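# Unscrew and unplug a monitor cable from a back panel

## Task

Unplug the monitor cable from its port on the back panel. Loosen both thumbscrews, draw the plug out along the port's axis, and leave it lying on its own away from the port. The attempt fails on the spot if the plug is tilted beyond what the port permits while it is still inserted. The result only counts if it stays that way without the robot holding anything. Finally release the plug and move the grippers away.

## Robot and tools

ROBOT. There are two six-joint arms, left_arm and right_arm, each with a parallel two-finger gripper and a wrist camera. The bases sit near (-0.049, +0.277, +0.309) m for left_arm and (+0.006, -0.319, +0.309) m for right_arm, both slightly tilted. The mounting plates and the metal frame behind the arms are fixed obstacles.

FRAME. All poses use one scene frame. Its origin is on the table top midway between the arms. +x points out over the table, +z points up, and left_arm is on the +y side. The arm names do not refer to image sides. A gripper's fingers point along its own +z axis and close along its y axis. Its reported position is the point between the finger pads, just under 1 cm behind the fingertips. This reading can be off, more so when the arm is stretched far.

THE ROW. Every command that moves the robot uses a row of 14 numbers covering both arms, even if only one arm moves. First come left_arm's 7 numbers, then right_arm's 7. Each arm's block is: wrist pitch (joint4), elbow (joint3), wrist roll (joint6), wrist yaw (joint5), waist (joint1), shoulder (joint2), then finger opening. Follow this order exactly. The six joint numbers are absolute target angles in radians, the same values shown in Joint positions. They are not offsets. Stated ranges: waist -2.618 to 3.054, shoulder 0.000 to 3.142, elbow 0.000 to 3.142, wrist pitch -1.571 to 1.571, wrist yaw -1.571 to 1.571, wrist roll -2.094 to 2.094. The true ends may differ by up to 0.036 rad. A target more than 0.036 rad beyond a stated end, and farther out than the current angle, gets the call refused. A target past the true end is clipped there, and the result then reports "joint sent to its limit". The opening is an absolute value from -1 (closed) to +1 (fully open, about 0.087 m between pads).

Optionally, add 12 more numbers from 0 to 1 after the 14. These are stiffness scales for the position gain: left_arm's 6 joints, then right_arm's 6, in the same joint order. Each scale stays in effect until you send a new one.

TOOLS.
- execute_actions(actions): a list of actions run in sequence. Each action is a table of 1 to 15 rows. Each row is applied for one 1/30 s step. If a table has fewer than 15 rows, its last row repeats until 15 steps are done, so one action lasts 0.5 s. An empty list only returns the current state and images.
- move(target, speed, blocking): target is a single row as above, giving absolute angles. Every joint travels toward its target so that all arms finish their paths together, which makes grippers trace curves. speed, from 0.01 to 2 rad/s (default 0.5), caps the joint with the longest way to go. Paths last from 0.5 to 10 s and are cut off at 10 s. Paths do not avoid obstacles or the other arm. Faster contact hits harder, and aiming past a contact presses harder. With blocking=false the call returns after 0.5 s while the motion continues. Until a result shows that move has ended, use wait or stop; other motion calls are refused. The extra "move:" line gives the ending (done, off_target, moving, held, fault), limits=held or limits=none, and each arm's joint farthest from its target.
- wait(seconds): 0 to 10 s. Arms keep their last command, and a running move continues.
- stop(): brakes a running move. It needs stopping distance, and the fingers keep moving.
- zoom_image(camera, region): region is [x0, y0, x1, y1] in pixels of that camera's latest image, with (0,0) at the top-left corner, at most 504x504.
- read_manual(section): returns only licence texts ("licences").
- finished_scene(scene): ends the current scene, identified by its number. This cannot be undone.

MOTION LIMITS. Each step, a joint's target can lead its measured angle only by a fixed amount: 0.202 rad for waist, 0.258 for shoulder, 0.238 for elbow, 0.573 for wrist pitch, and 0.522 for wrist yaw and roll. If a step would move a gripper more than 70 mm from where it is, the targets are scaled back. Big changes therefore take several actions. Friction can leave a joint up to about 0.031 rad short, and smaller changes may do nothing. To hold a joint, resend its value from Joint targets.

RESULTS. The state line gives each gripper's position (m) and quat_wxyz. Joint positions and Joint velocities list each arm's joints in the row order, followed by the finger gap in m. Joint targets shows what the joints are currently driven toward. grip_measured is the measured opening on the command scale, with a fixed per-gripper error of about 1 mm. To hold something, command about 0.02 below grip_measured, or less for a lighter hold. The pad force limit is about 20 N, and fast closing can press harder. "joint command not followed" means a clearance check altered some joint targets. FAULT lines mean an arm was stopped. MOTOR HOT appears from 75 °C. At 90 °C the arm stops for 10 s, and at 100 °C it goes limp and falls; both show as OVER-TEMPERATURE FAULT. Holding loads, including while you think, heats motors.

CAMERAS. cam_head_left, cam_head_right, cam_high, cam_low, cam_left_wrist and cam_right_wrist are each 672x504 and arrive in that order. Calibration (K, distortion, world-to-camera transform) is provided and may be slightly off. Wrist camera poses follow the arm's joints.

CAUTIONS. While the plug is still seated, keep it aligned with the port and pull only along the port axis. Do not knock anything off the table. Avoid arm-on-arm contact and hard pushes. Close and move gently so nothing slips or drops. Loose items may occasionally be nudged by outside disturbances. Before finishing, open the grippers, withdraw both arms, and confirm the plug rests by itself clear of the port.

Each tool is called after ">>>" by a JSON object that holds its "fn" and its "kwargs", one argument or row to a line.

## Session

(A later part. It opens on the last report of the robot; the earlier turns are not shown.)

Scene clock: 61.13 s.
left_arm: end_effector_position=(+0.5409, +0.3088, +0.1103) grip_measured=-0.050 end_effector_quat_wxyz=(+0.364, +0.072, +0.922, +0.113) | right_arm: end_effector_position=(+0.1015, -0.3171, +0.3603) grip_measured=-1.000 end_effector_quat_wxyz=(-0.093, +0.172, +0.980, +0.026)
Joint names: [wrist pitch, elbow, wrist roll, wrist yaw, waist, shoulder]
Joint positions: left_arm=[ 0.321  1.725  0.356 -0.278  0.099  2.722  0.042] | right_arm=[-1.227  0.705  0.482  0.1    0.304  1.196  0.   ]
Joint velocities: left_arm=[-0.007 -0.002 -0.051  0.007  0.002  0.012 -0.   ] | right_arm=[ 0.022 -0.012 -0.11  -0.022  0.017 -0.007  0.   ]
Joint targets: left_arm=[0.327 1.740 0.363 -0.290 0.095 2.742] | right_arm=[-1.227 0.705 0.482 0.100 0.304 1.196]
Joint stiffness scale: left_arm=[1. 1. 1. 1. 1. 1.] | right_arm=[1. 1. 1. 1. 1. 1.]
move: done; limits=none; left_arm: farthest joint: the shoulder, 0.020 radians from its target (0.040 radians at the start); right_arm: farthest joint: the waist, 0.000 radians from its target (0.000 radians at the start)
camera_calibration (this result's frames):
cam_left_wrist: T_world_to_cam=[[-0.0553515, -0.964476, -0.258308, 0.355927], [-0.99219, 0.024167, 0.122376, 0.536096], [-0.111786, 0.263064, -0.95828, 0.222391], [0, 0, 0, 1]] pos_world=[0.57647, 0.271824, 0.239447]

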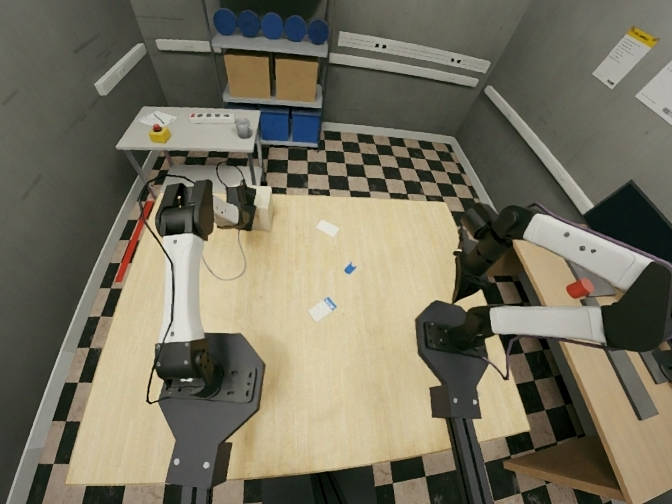

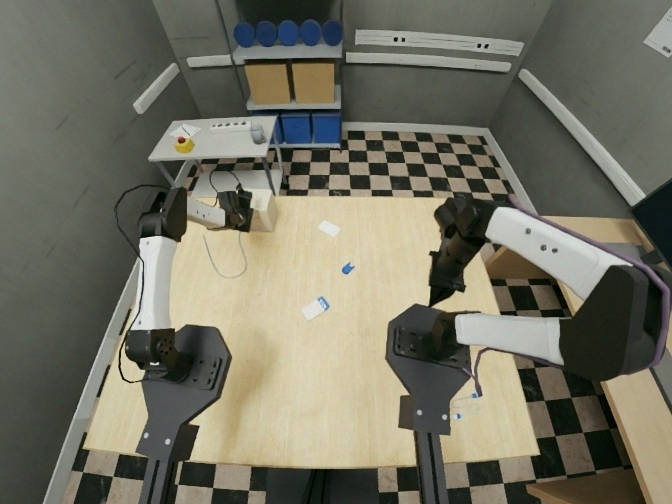

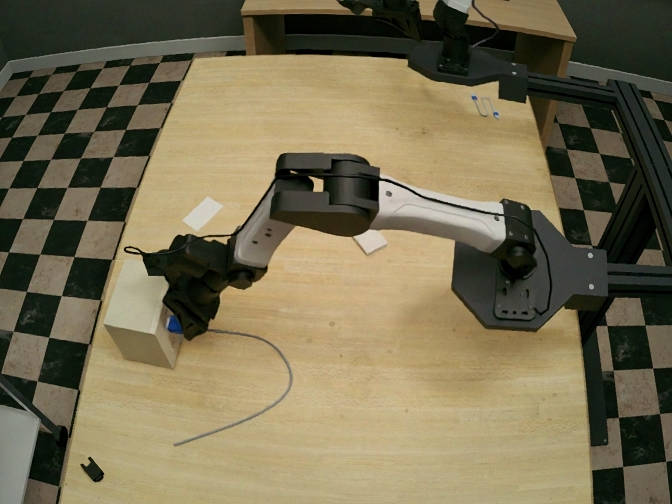

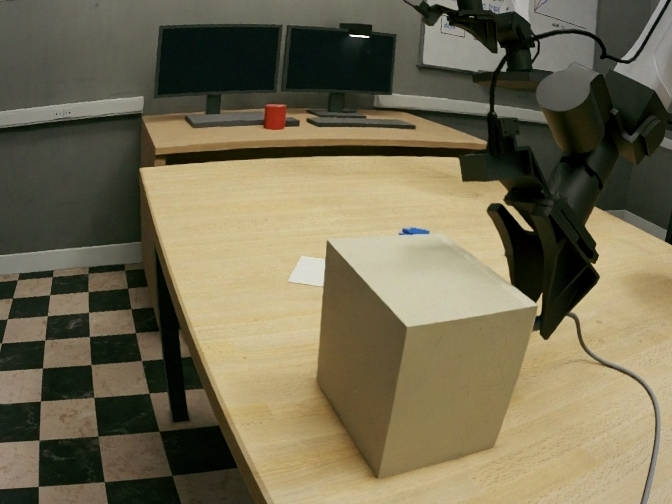

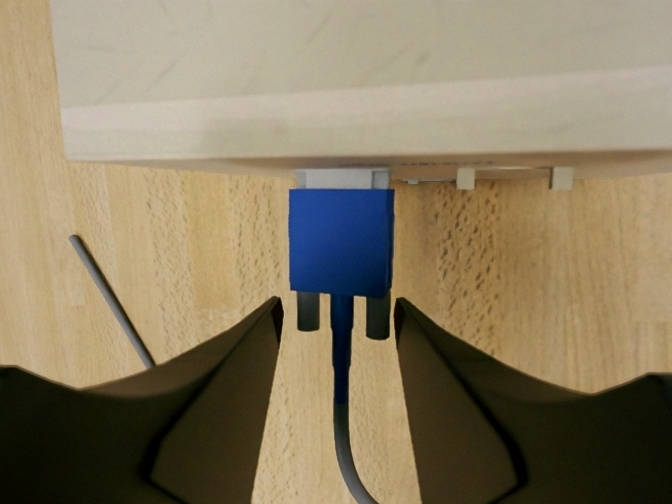

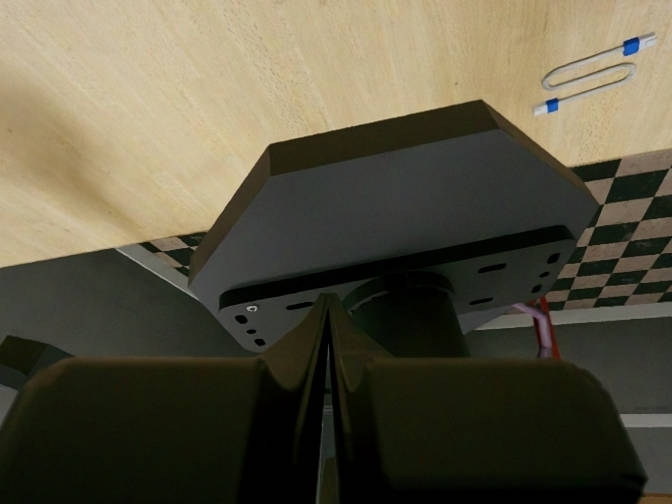

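>>> {"fn": "move", "kwargs": {
  "target": [0.29,1.692,0.03,0.27,0.278,2.685,-0.33,-1.227,0.705,0.482,0.1,0.304,1.196,-1],
  "speed": 0.25
}}

>>> {"fn": "move", "kwargs": {
  "target": [0.327,1.74,0.363,-0.29,0.092,2.742,-0.1,-1.227,0.705,0.482,0.1,0.304,1.196,-1],
  "speed": 0.45
}}

>>> {"fn": "move", "kwargs": {
  "target": [0.29,1.692,0.03,0.27,0.278,2.685,-0.33,-1.227,0.705,0.482,0.1,0.304,1.196,-1],
  "speed": 0.25
}}

>>> {"fn": "move", "kwargs": {
  "target": [0.327,1.74,0.363,-0.29,0.092,2.742,-0.1,-1.227,0.705,0.482,0.1,0.304,1.196,-1],
  "speed": 0.45
}}

>>> {"fn": "zoom_image", "kwargs": {
  "camera": "cam_left_wrist",
  "region": [260, 150, 420, 360]
}}

Scene clock: 64.50 s.
left_arm: end_effector_position=(+0.5414, +0.3059, +0.1095) grip_measured=-0.308 end_effector_quat_wxyz=(+0.392, -0.038, +0.908, -0.139) | right_arm: end_effector_position=(+0.1015, -0.3171, +0.3603) grip_measured=-1.000 end_effector_quat_wxyz=(-0.093, +0.172, +0.980, +0.026)
Joint names: [wrist pitch, elbow, wrist roll, wrist yaw, waist, shoulder]
Joint positions: left_arm=[0.312 1.715 0.057 0.236 0.26  2.705 0.03 ] | right_arm=[-1.227  0.705  0.482  0.1    0.304  1.196  0.   ]
Joint velocities: left_arm=[-0.051  0.007 -0.022  0.007  0.007 -0.007 -0.001] | right_arm=[-0.007  0.002  0.037  0.066 -0.007 -0.017  0.   ]
Joint targets: left_arm=[0.290 1.692 0.030 0.270 0.278 2.685] | right_arm=[-1.227 0.705 0.482 0.100 0.304 1.196]
Joint stiffness scale: left_arm=[1. 1. 1. 1. 1. 1.] | right_arm=[1. 1. 1. 1. 1. 1.]
move: off_target (left_arm); limits=none; left_arm: farthest joint: the wrist yaw, 0.034 radians from its target (0.549 radians at the start); right_arm: farthest joint: the waist, 0.000 radians from its target (0.000 radians at the start)
camera_calibration (this result's frames):
cam_left_wrist: T_world_to_cam=[[-0.0447659, -0.957314, 0.285563, 0.285403], [-0.997152, 0.0601871, 0.0454525, 0.536841], [-0.0606995, -0.282715, -0.957282, 0.361563], [0, 0, 0, 1]] pos_world=[0.570035, 0.343129, 0.240216]

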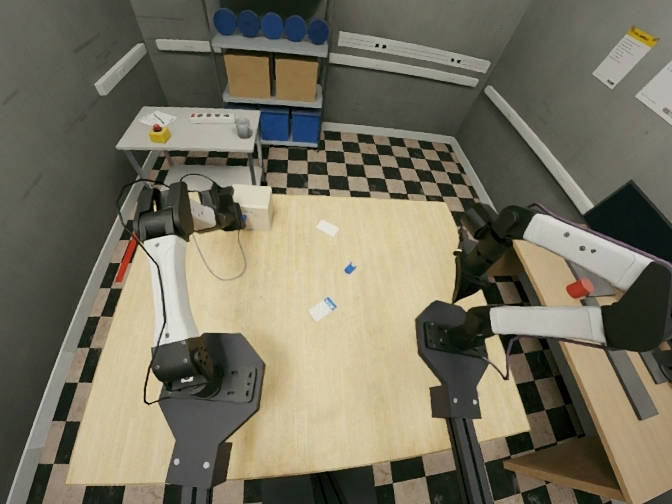

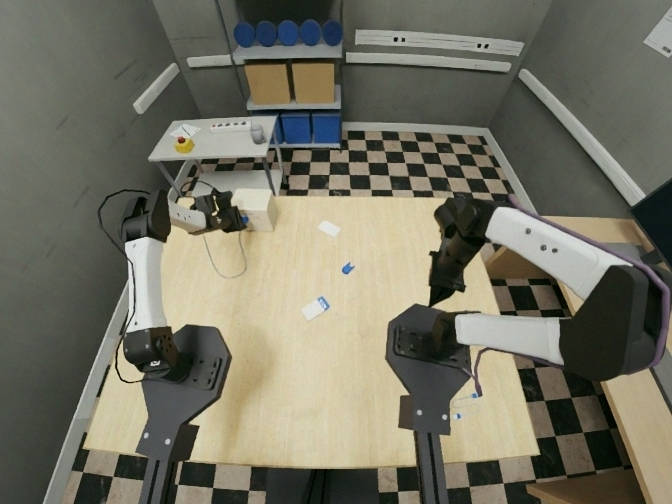

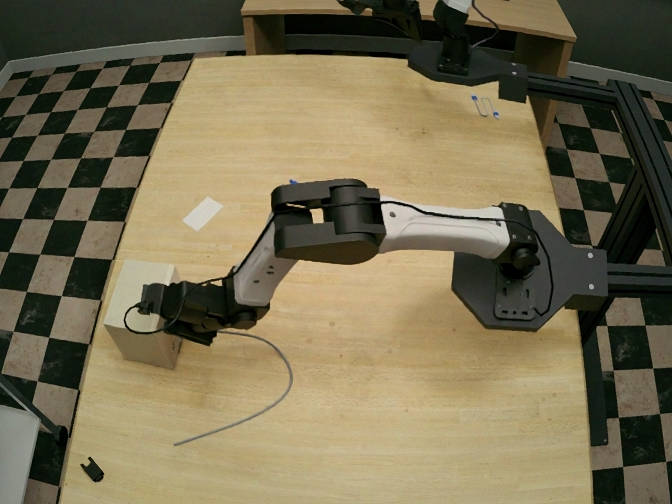

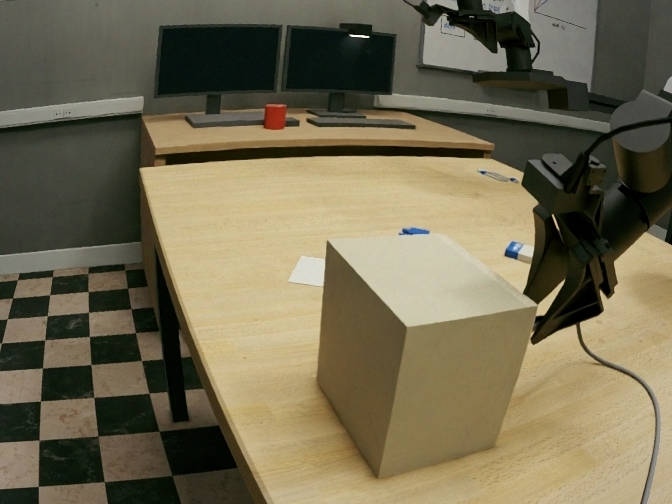

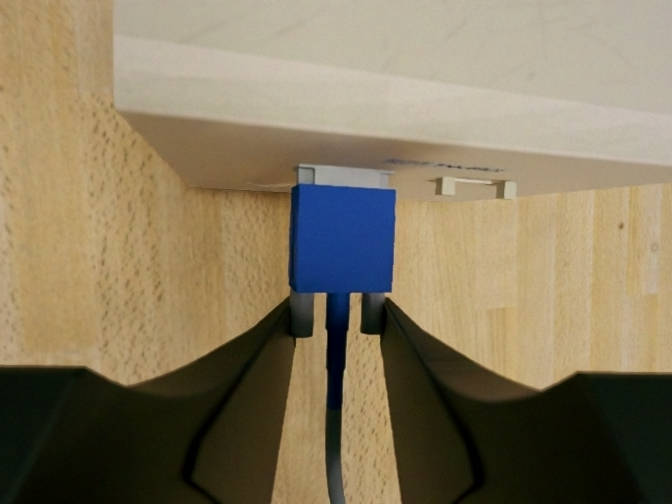

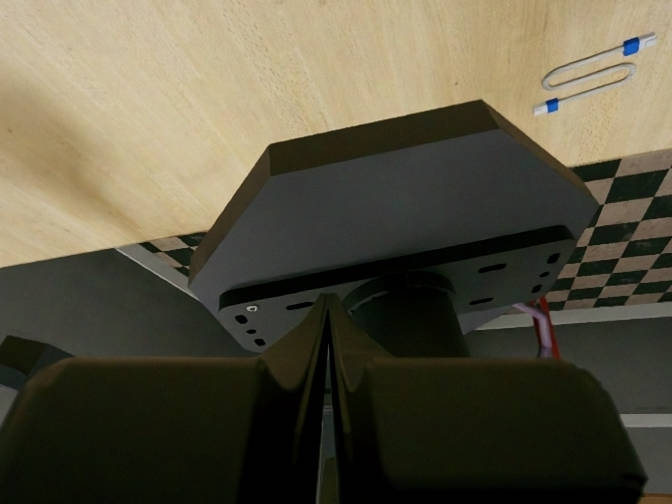

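Scene clock: 66.43 s.
left_arm: end_effector_position=(+0.5410, +0.3075, +0.1105) grip_measured=-0.100 end_effector_quat_wxyz=(+0.364, +0.073, +0.922, +0.113) | right_arm: end_effector_position=(+0.1015, -0.3171, +0.3603) grip_measured=-1.000 end_effector_quat_wxyz=(-0.093, +0.172, +0.980, +0.026)
Joint names: [wrist pitch, elbow, wrist roll, wrist yaw, waist, shoulder]
Joint positions: left_arm=[ 0.321  1.725  0.356 -0.278  0.097  2.722  0.039] | right_arm=[-1.227  0.705  0.482  0.1    0.304  1.196  0.   ]
Joint velocities: left_arm=[ 0.022  0.002 -0.037 -0.007 -0.007 -0.007 -0.   ] | right_arm=[-0.022  0.012 -0.007  0.051 -0.012 -0.017  0.   ]
Joint targets: left_arm=[0.327 1.740 0.363 -0.290 0.092 2.742] | right_arm=[-1.227 0.705 0.482 0.100 0.304 1.196]
Joint stiffness scale: left_arm=[1. 1. 1. 1. 1. 1.] | right_arm=[1. 1. 1. 1. 1. 1.]
move: done; limits=none; left_arm: farthest joint: the shoulder, 0.020 radians from its target (0.037 radians at the start); right_arm: farthest joint: the waist, 0.000 radians from its target (0.000 radians at the start)
camera_calibration (this result's frames):
cam_left_wrist: T_world_to_cam=[[-0.0574071, -0.964406, -0.25812, 0.355716], [-0.992183, 0.0264174, 0.121964, 0.535537], [-0.110804, 0.263103, -0.958384, 0.222396], [0, 0, 0, 1]] pos_world=[0.576413, 0.270394, 0.239642]

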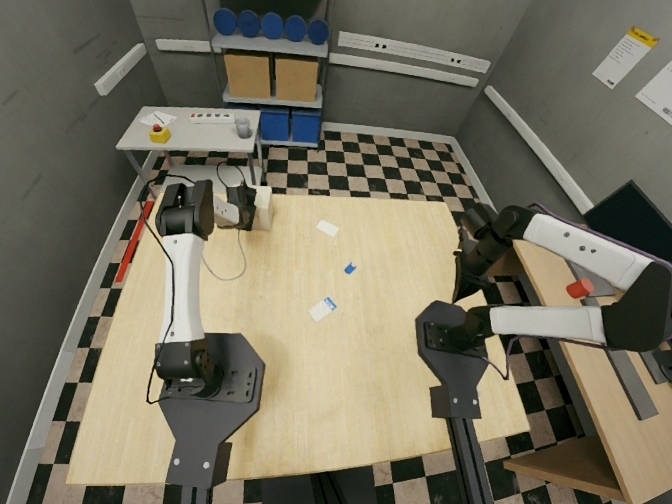

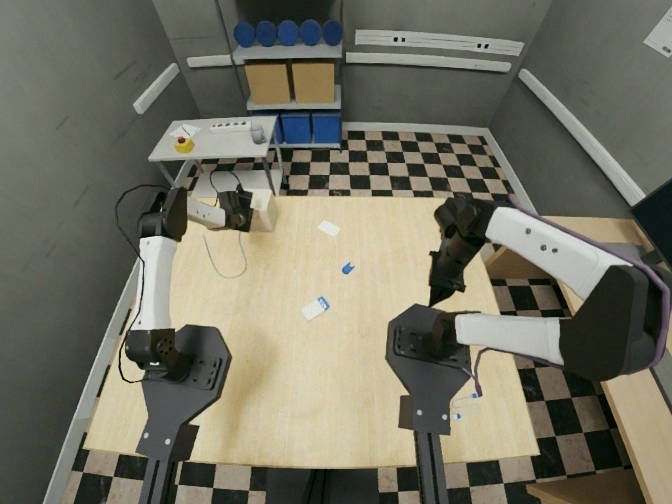

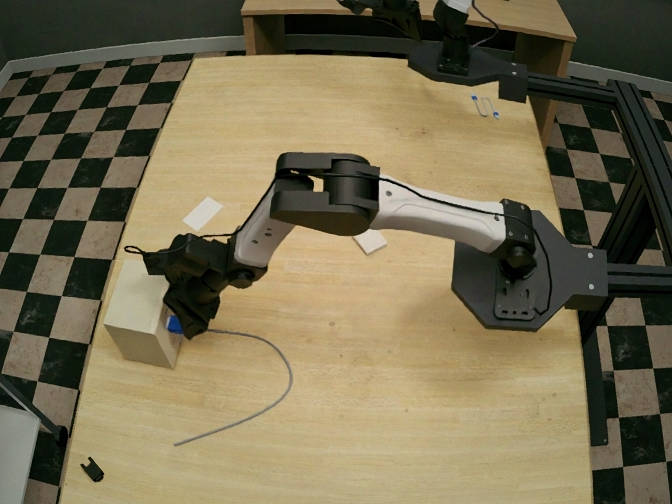

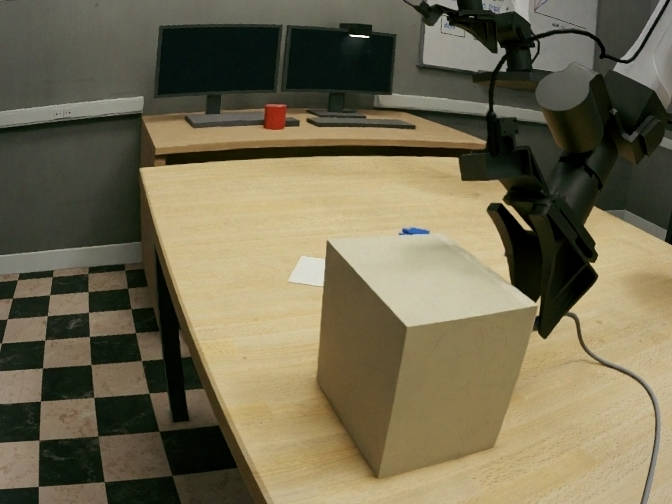

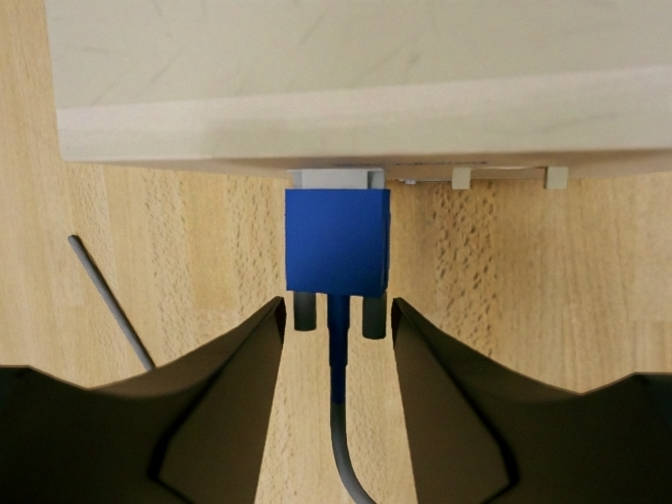

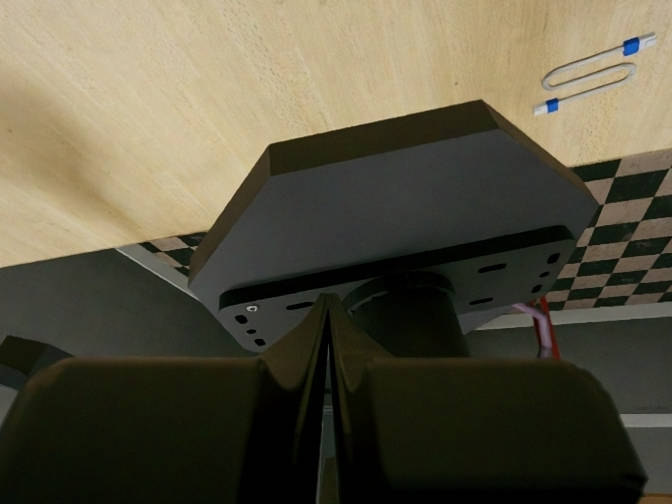

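Scene clock: 69.13 s.
left_arm: end_effector_position=(+0.5415, +0.3060, +0.1100) grip_measured=-0.308 end_effector_quat_wxyz=(+0.393, -0.038, +0.908, -0.140) | right_arm: end_effector_position=(+0.1015, -0.3171, +0.3603) grip_measured=-1.000 end_effector_quat_wxyz=(-0.093, +0.172, +0.980, +0.026)
Joint names: [wrist pitch, elbow, wrist roll, wrist yaw, waist, shoulder]
Joint positions: left_arm=[0.311 1.715 0.057 0.237 0.261 2.704 0.03 ] | right_arm=[-1.227  0.705  0.482  0.1    0.304  1.196  0.   ]
Joint velocities: left_arm=[-0.007 -0.002  0.037  0.022 -0.012 -0.012 -0.   ] | right_arm=[-0.022  0.002  0.051  0.037 -0.002 -0.007  0.   ]
Joint targets: left_arm=[0.290 1.692 0.030 0.270 0.278 2.685] | right_arm=[-1.227 0.705 0.482 0.100 0.304 1.196]
Joint stiffness scale: left_arm=[1. 1. 1. 1. 1. 1.] | right_arm=[1. 1. 1. 1. 1. 1.]
move: off_target (left_arm); limits=none; left_arm: farthest joint: the wrist yaw, 0.033 radians from its target (0.548 radians at the start); right_arm: farthest joint: the waist, 0.000 radians from its target (0.000 radians at the start)
camera_calibration (this result's frames):
cam_left_wrist: T_world_to_cam=[[-0.0449997, -0.957033, 0.286465, 0.285324], [-0.997168, 0.0603301, 0.0449119, 0.536931], [-0.0602646, -0.283633, -0.957038, 0.362087], [0, 0, 0, 1]] pos_world=[0.57007, 0.343371, 0.240681]

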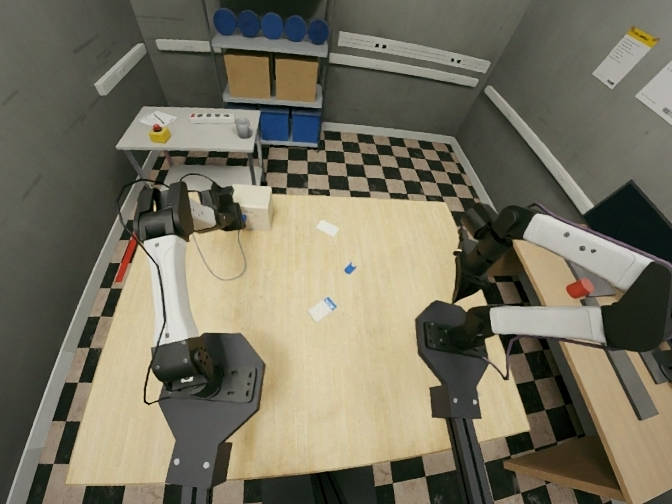

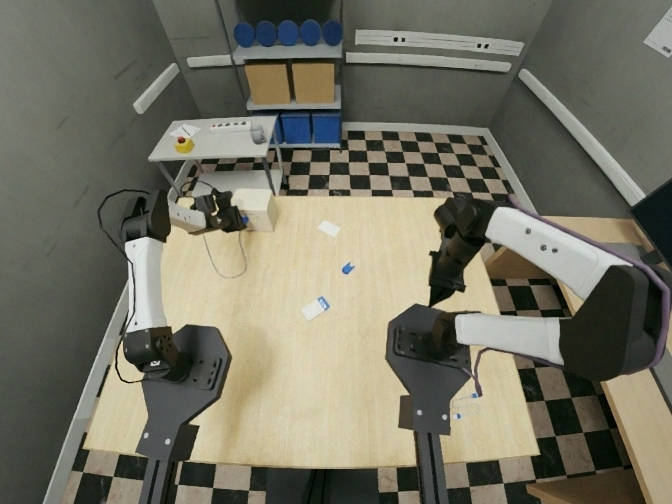

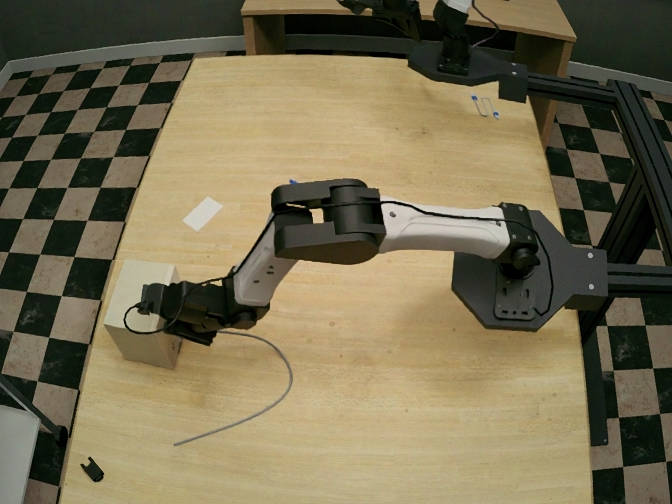

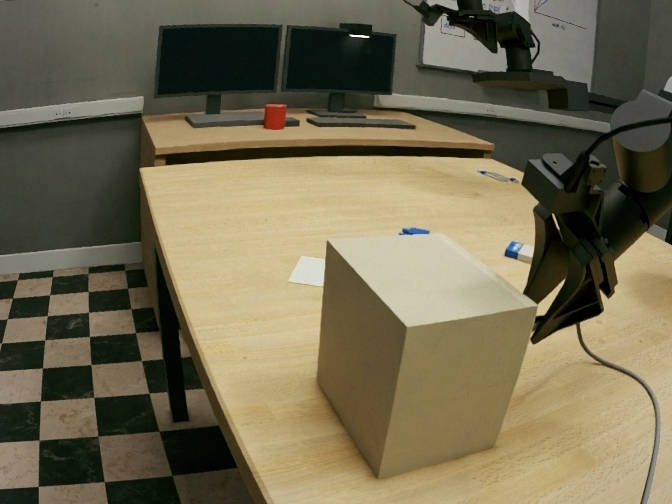

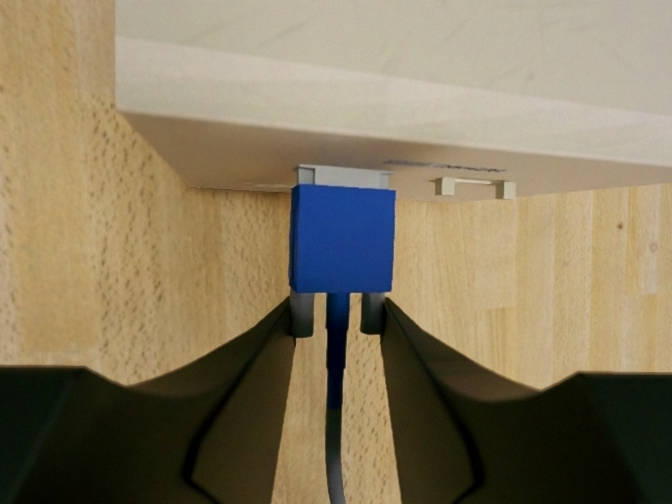

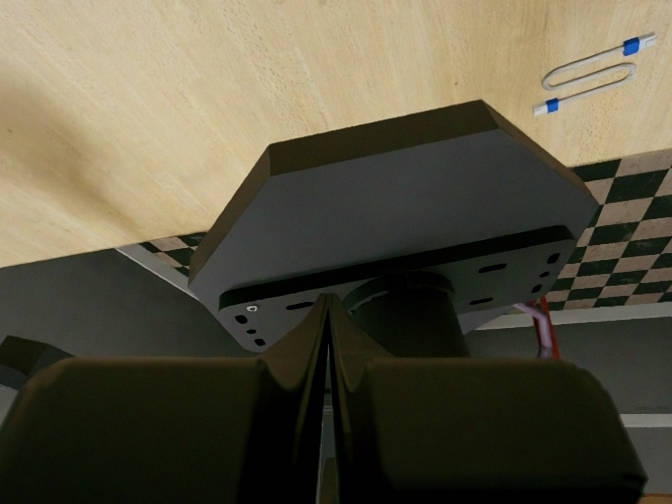

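Scene clock: 71.07 s.
left_arm: end_effector_position=(+0.5410, +0.3075, +0.1105) grip_measured=-0.100 end_effector_quat_wxyz=(+0.364, +0.073, +0.922, +0.113) | right_arm: end_effector_position=(+0.1015, -0.3171, +0.3603) grip_measured=-1.000 end_effector_quat_wxyz=(-0.093, +0.172, +0.980, +0.026)
Joint names: [wrist pitch, elbow, wrist roll, wrist yaw, waist, shoulder]
Joint positions: left_arm=[ 0.321  1.725  0.356 -0.278  0.097  2.722  0.039] | right_arm=[-1.227  0.705  0.482  0.1    0.304  1.196  0.   ]
Joint velocities: left_arm=[-0.022 -0.007 -0.007 -0.007  0.002 -0.007  0.   ] | right_arm=[ 0.007  0.002 -0.022  0.037 -0.007 -0.017  0.   ]
Joint targets: left_arm=[0.327 1.740 0.363 -0.290 0.092 2.742] | right_arm=[-1.227 0.705 0.482 0.100 0.304 1.196]
Joint stiffness scale: left_arm=[1. 1. 1. 1. 1. 1.] | right_arm=[1. 1. 1. 1. 1. 1.]
move: done; limits=none; left_arm: farthest joint: the shoulder, 0.020 radians from its target (0.038 radians at the start); right_arm: farthest joint: the waist, 0.000 radians from its target (0.000 radians at the start)
camera_calibration (this result's frames):
cam_left_wrist: T_world_to_cam=[[-0.0574071, -0.964406, -0.25812, 0.355716], [-0.992183, 0.0264174, 0.121964, 0.535537], [-0.110804, 0.263103, -0.958384, 0.222396], [0, 0, 0, 1]] pos_world=[0.576413, 0.270394, 0.239642]

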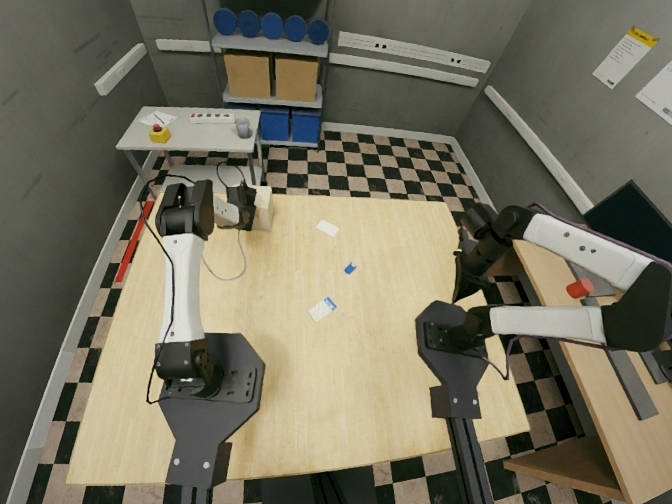

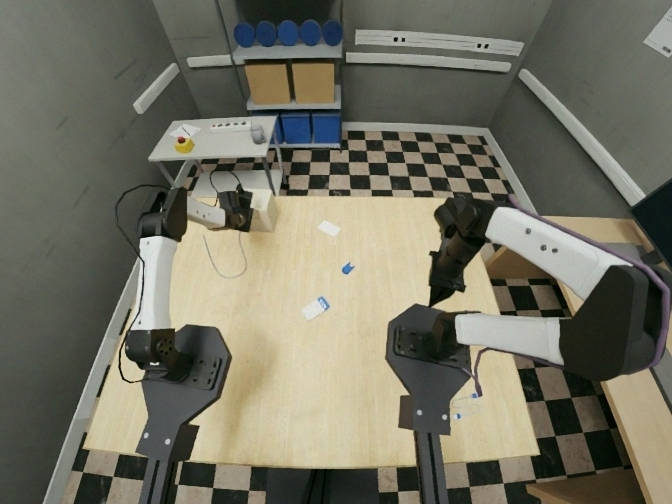

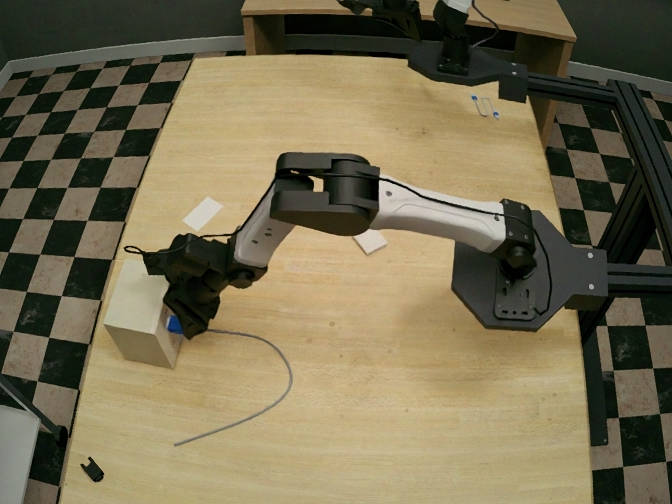

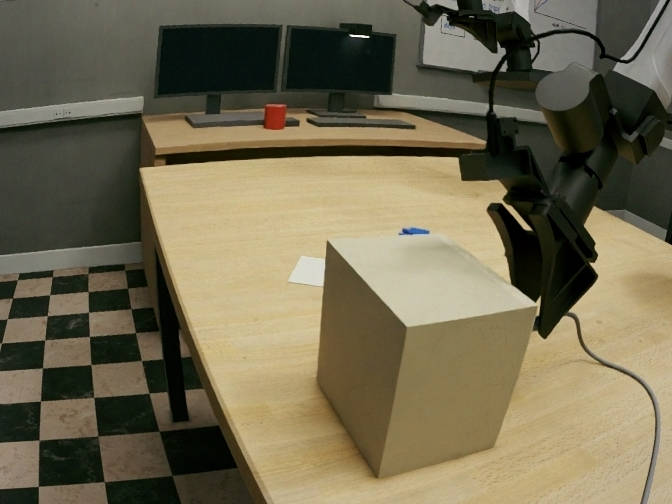

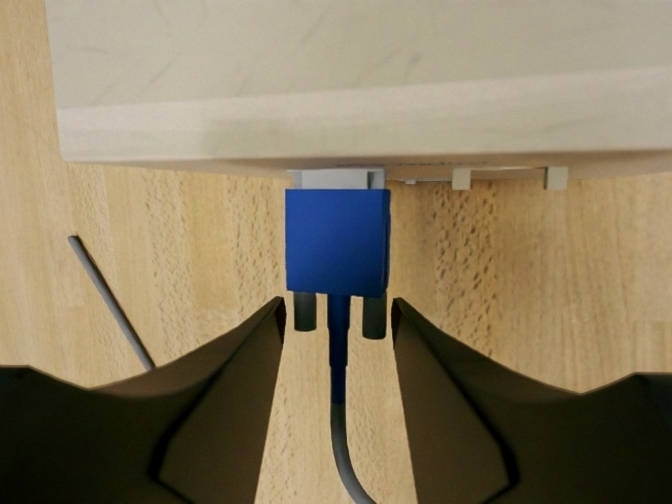

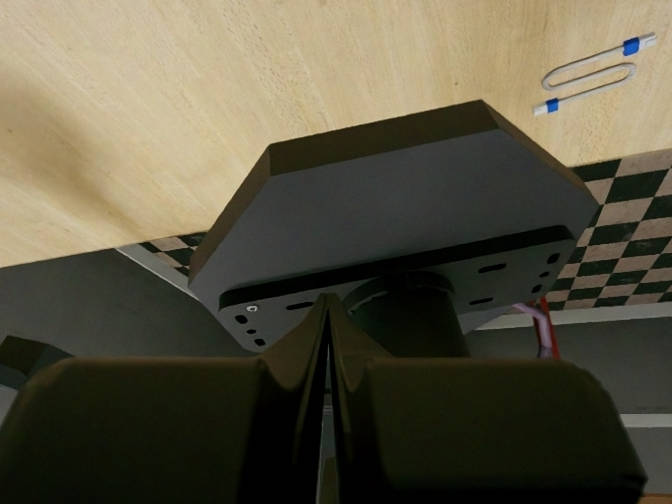

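Region (260, 150, 420, 360) of cam_left_wrist's 672x504 image, scaled by 2.400, with more detail than that image has; it fills the left 384 columns of this view, and the rest is white.

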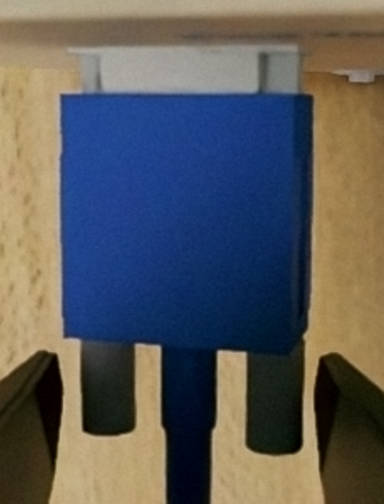

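>>> {"fn": "move", "kwargs": {
  "target": [0.26,1.677,0.363,-0.29,0.092,2.657,-0.1,-1.227,0.705,0.482,0.1,0.304,1.196,-1],
  "speed": 0.1
}}

>>> {"fn": "move", "kwargs": {
  "target": [0.26,1.677,0.363,-0.29,0.118,2.657,-0.7,-1.227,0.705,0.482,0.1,0.304,1.196,-1],
  "speed": 0.05
}}

>>> {"fn": "zoom_image", "kwargs": {
  "camera": "cam_left_wrist",
  "region": [270, 230, 430, 360]
}}

Scene clock: 73.10 s.
left_arm: end_effector_position=(+0.5376, +0.3080, +0.1252) grip_measured=-0.100 end_effector_quat_wxyz=(+0.357, +0.078, +0.925, +0.110) | right_arm: end_effector_position=(+0.1015, -0.3171, +0.3603) grip_measured=-1.000 end_effector_quat_wxyz=(-0.093, +0.172, +0.980, +0.026)
Joint names: [wrist pitch, elbow, wrist roll, wrist yaw, waist, shoulder]
Joint positions: left_arm=[ 0.279  1.696  0.357 -0.277  0.094  2.669  0.039] | right_arm=[-1.227  0.705  0.482  0.1    0.304  1.196  0.   ]
Joint velocities: left_arm=[-0.007 -0.012  0.007 -0.022  0.007 -0.007  0.001] | right_arm=[ 0.007 -0.002  0.022 -0.037 -0.002 -0.002  0.   ]
Joint targets: left_arm=[0.260 1.677 0.363 -0.290 0.092 2.657] | right_arm=[-1.227 0.705 0.482 0.100 0.304 1.196]
Joint stiffness scale: left_arm=[1. 1. 1. 1. 1. 1.] | right_arm=[1. 1. 1. 1. 1. 1.]
move: done; limits=none; left_arm: farthest joint: the elbow, 0.019 radians from its target (0.048 radians at the start); right_arm: farthest joint: the waist, 0.000 radians from its target (0.000 radians at the start)
camera_calibration (this result's frames):
cam_left_wrist: T_world_to_cam=[[-0.0690386, -0.964235, -0.255901, 0.365756], [-0.989745, 0.0340484, 0.138725, 0.524577], [-0.12505, 0.262855, -0.956697, 0.24346], [0, 0, 0, 1]] pos_world=[0.574894, 0.270819, 0.253743]

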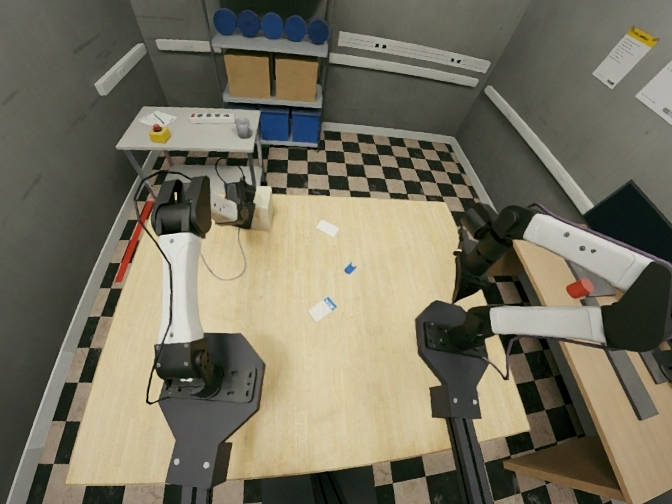

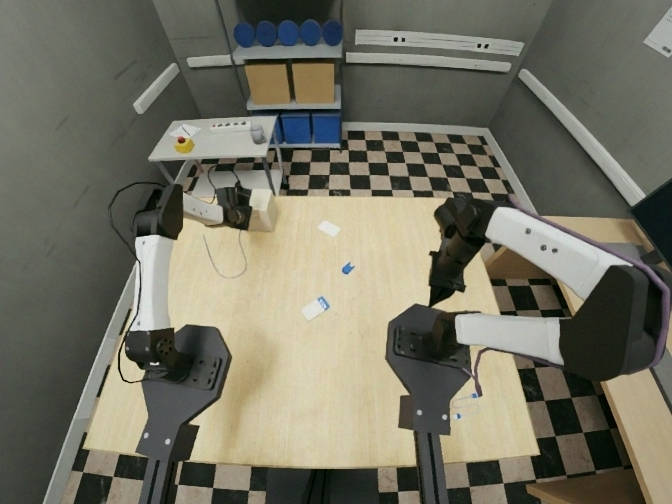

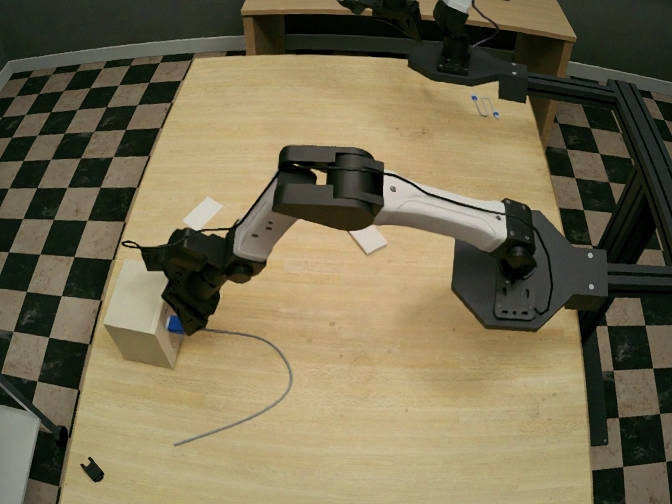

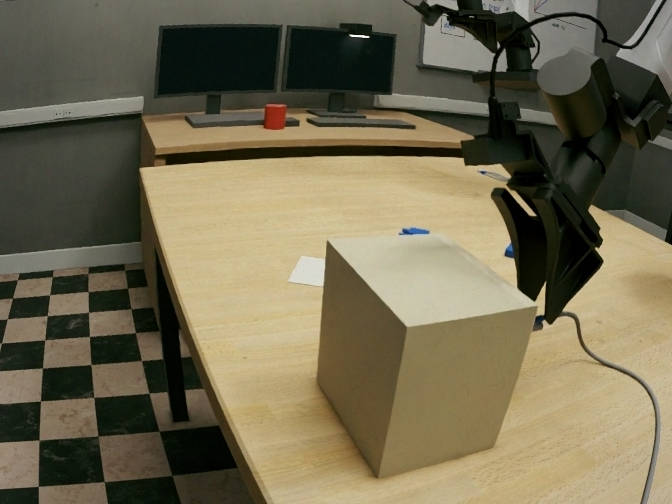

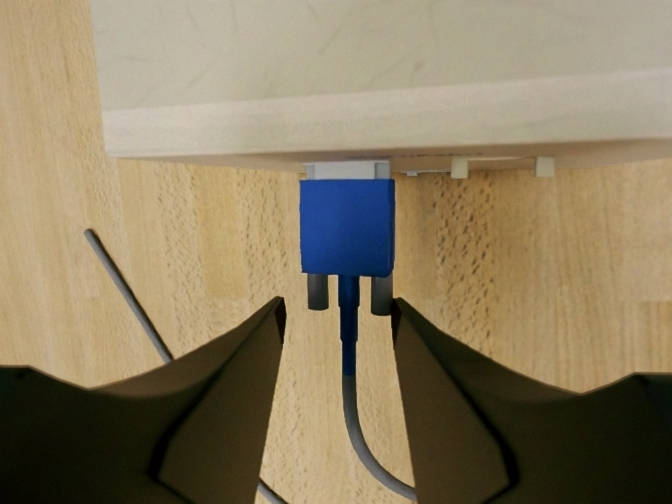

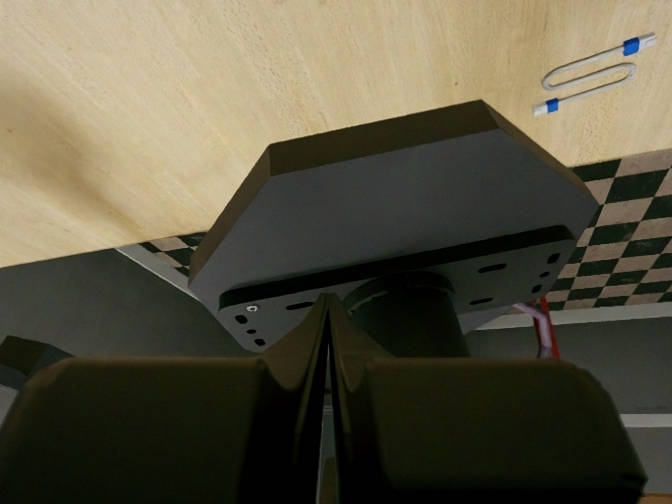

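Scene clock: 73.87 s.
left_arm: end_effector_position=(+0.5379, +0.2966, +0.1255) grip_measured=-0.700 end_effector_quat_wxyz=(+0.358, +0.086, +0.925, +0.093) | right_arm: end_effector_position=(+0.1015, -0.3171, +0.3603) grip_measured=-1.000 end_effector_quat_wxyz=(-0.093, +0.172, +0.980, +0.026)
Joint names: [wrist pitch, elbow, wrist roll, wrist yaw, waist, shoulder]
Joint positions: left_arm=[ 0.269  1.696  0.351 -0.247  0.084  2.667  0.013] | right_arm=[-1.227  0.705  0.482  0.1    0.304  1.196  0.   ]
Joint velocities: left_arm=[ 0.007 -0.007 -0.022 -0.007  0.002 -0.012 -0.   ] | right_arm=[ 0.037 -0.007 -0.037 -0.037 -0.007  0.012  0.   ]
Joint targets: left_arm=[0.260 1.677 0.363 -0.290 0.118 2.657] | right_arm=[-1.227 0.705 0.482 0.100 0.304 1.196]
Joint stiffness scale: left_arm=[1. 1. 1. 1. 1. 1.] | right_arm=[1. 1. 1. 1. 1. 1.]
move: off_target (left_arm); limits=none; left_arm: farthest joint: the wrist yaw, 0.043 radians from its target (0.013 radians at the start); right_arm: farthest joint: the waist, 0.000 radians from its target (0.000 radians at the start)
camera_calibration (this result's frames):
cam_left_wrist: T_world_to_cam=[[-0.0961547, -0.968229, -0.23084, 0.367493], [-0.98815, 0.0649795, 0.139058, 0.515213], [-0.11964, 0.241476, -0.963003, 0.25104], [0, 0, 0, 1]] pos_world=[0.574479, 0.261719, 0.25494]

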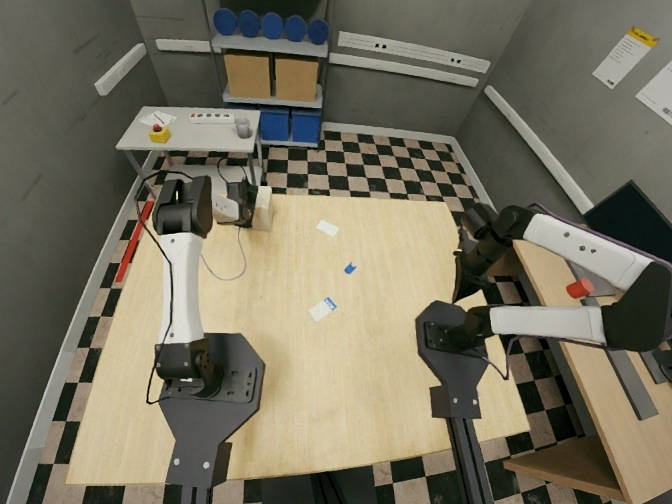

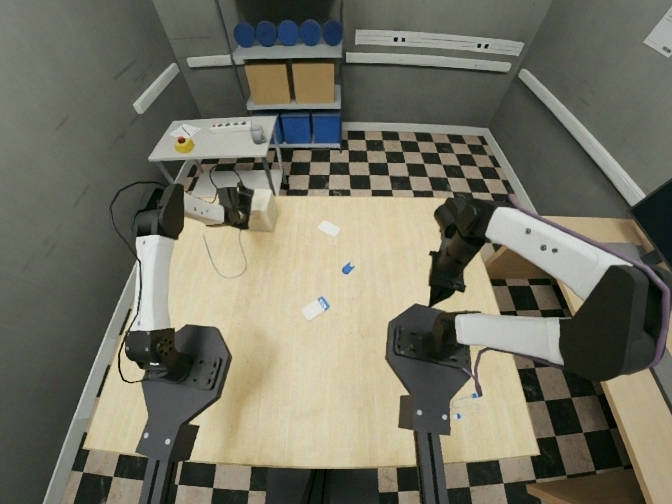

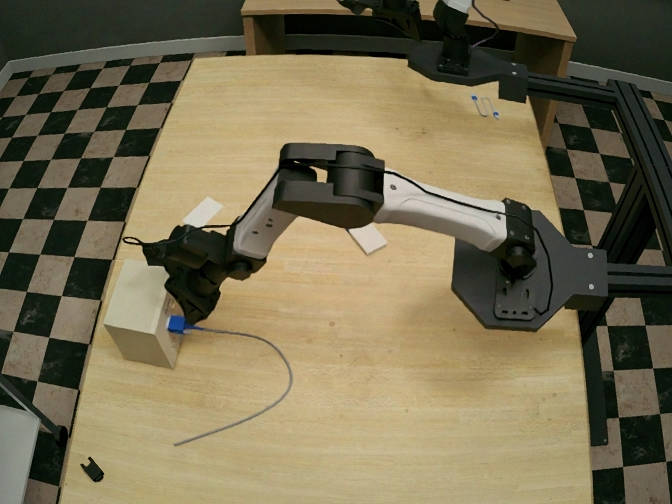

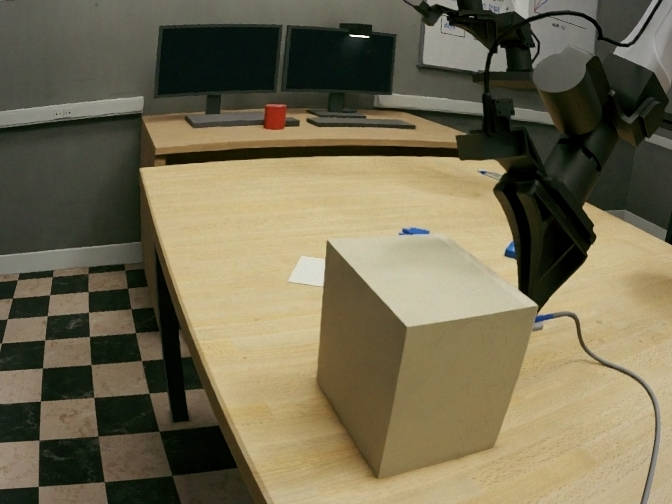

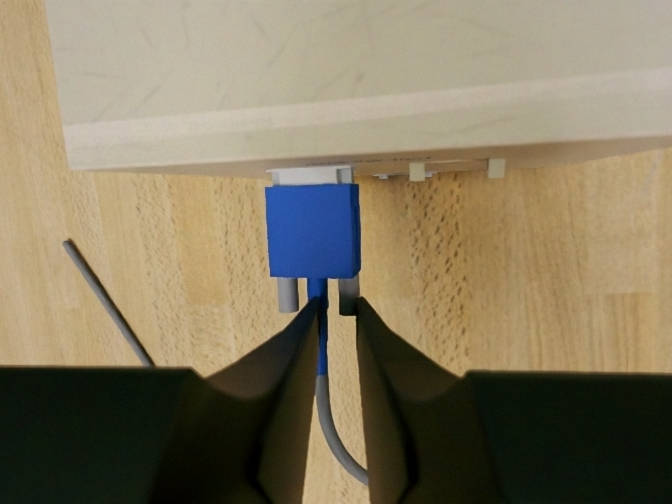

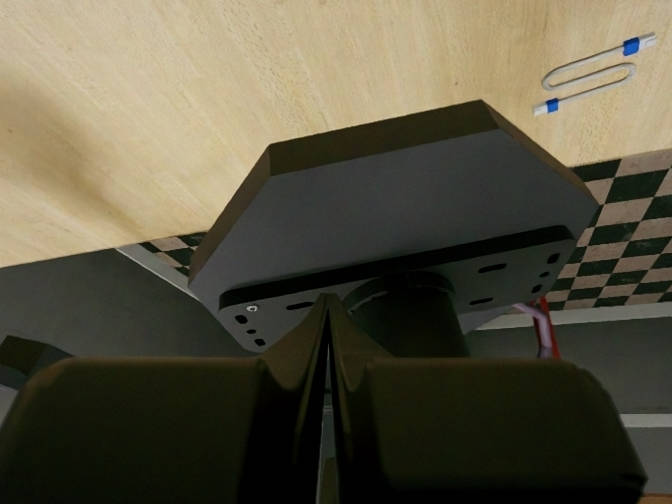

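Region (270, 230, 430, 360) of cam_left_wrist's 672x504 image, scaled by 3.150, with more detail than that image has; it fills the top 410 rows of this view, and the rest is white.

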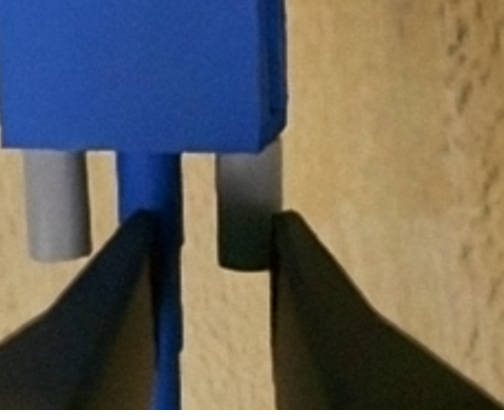

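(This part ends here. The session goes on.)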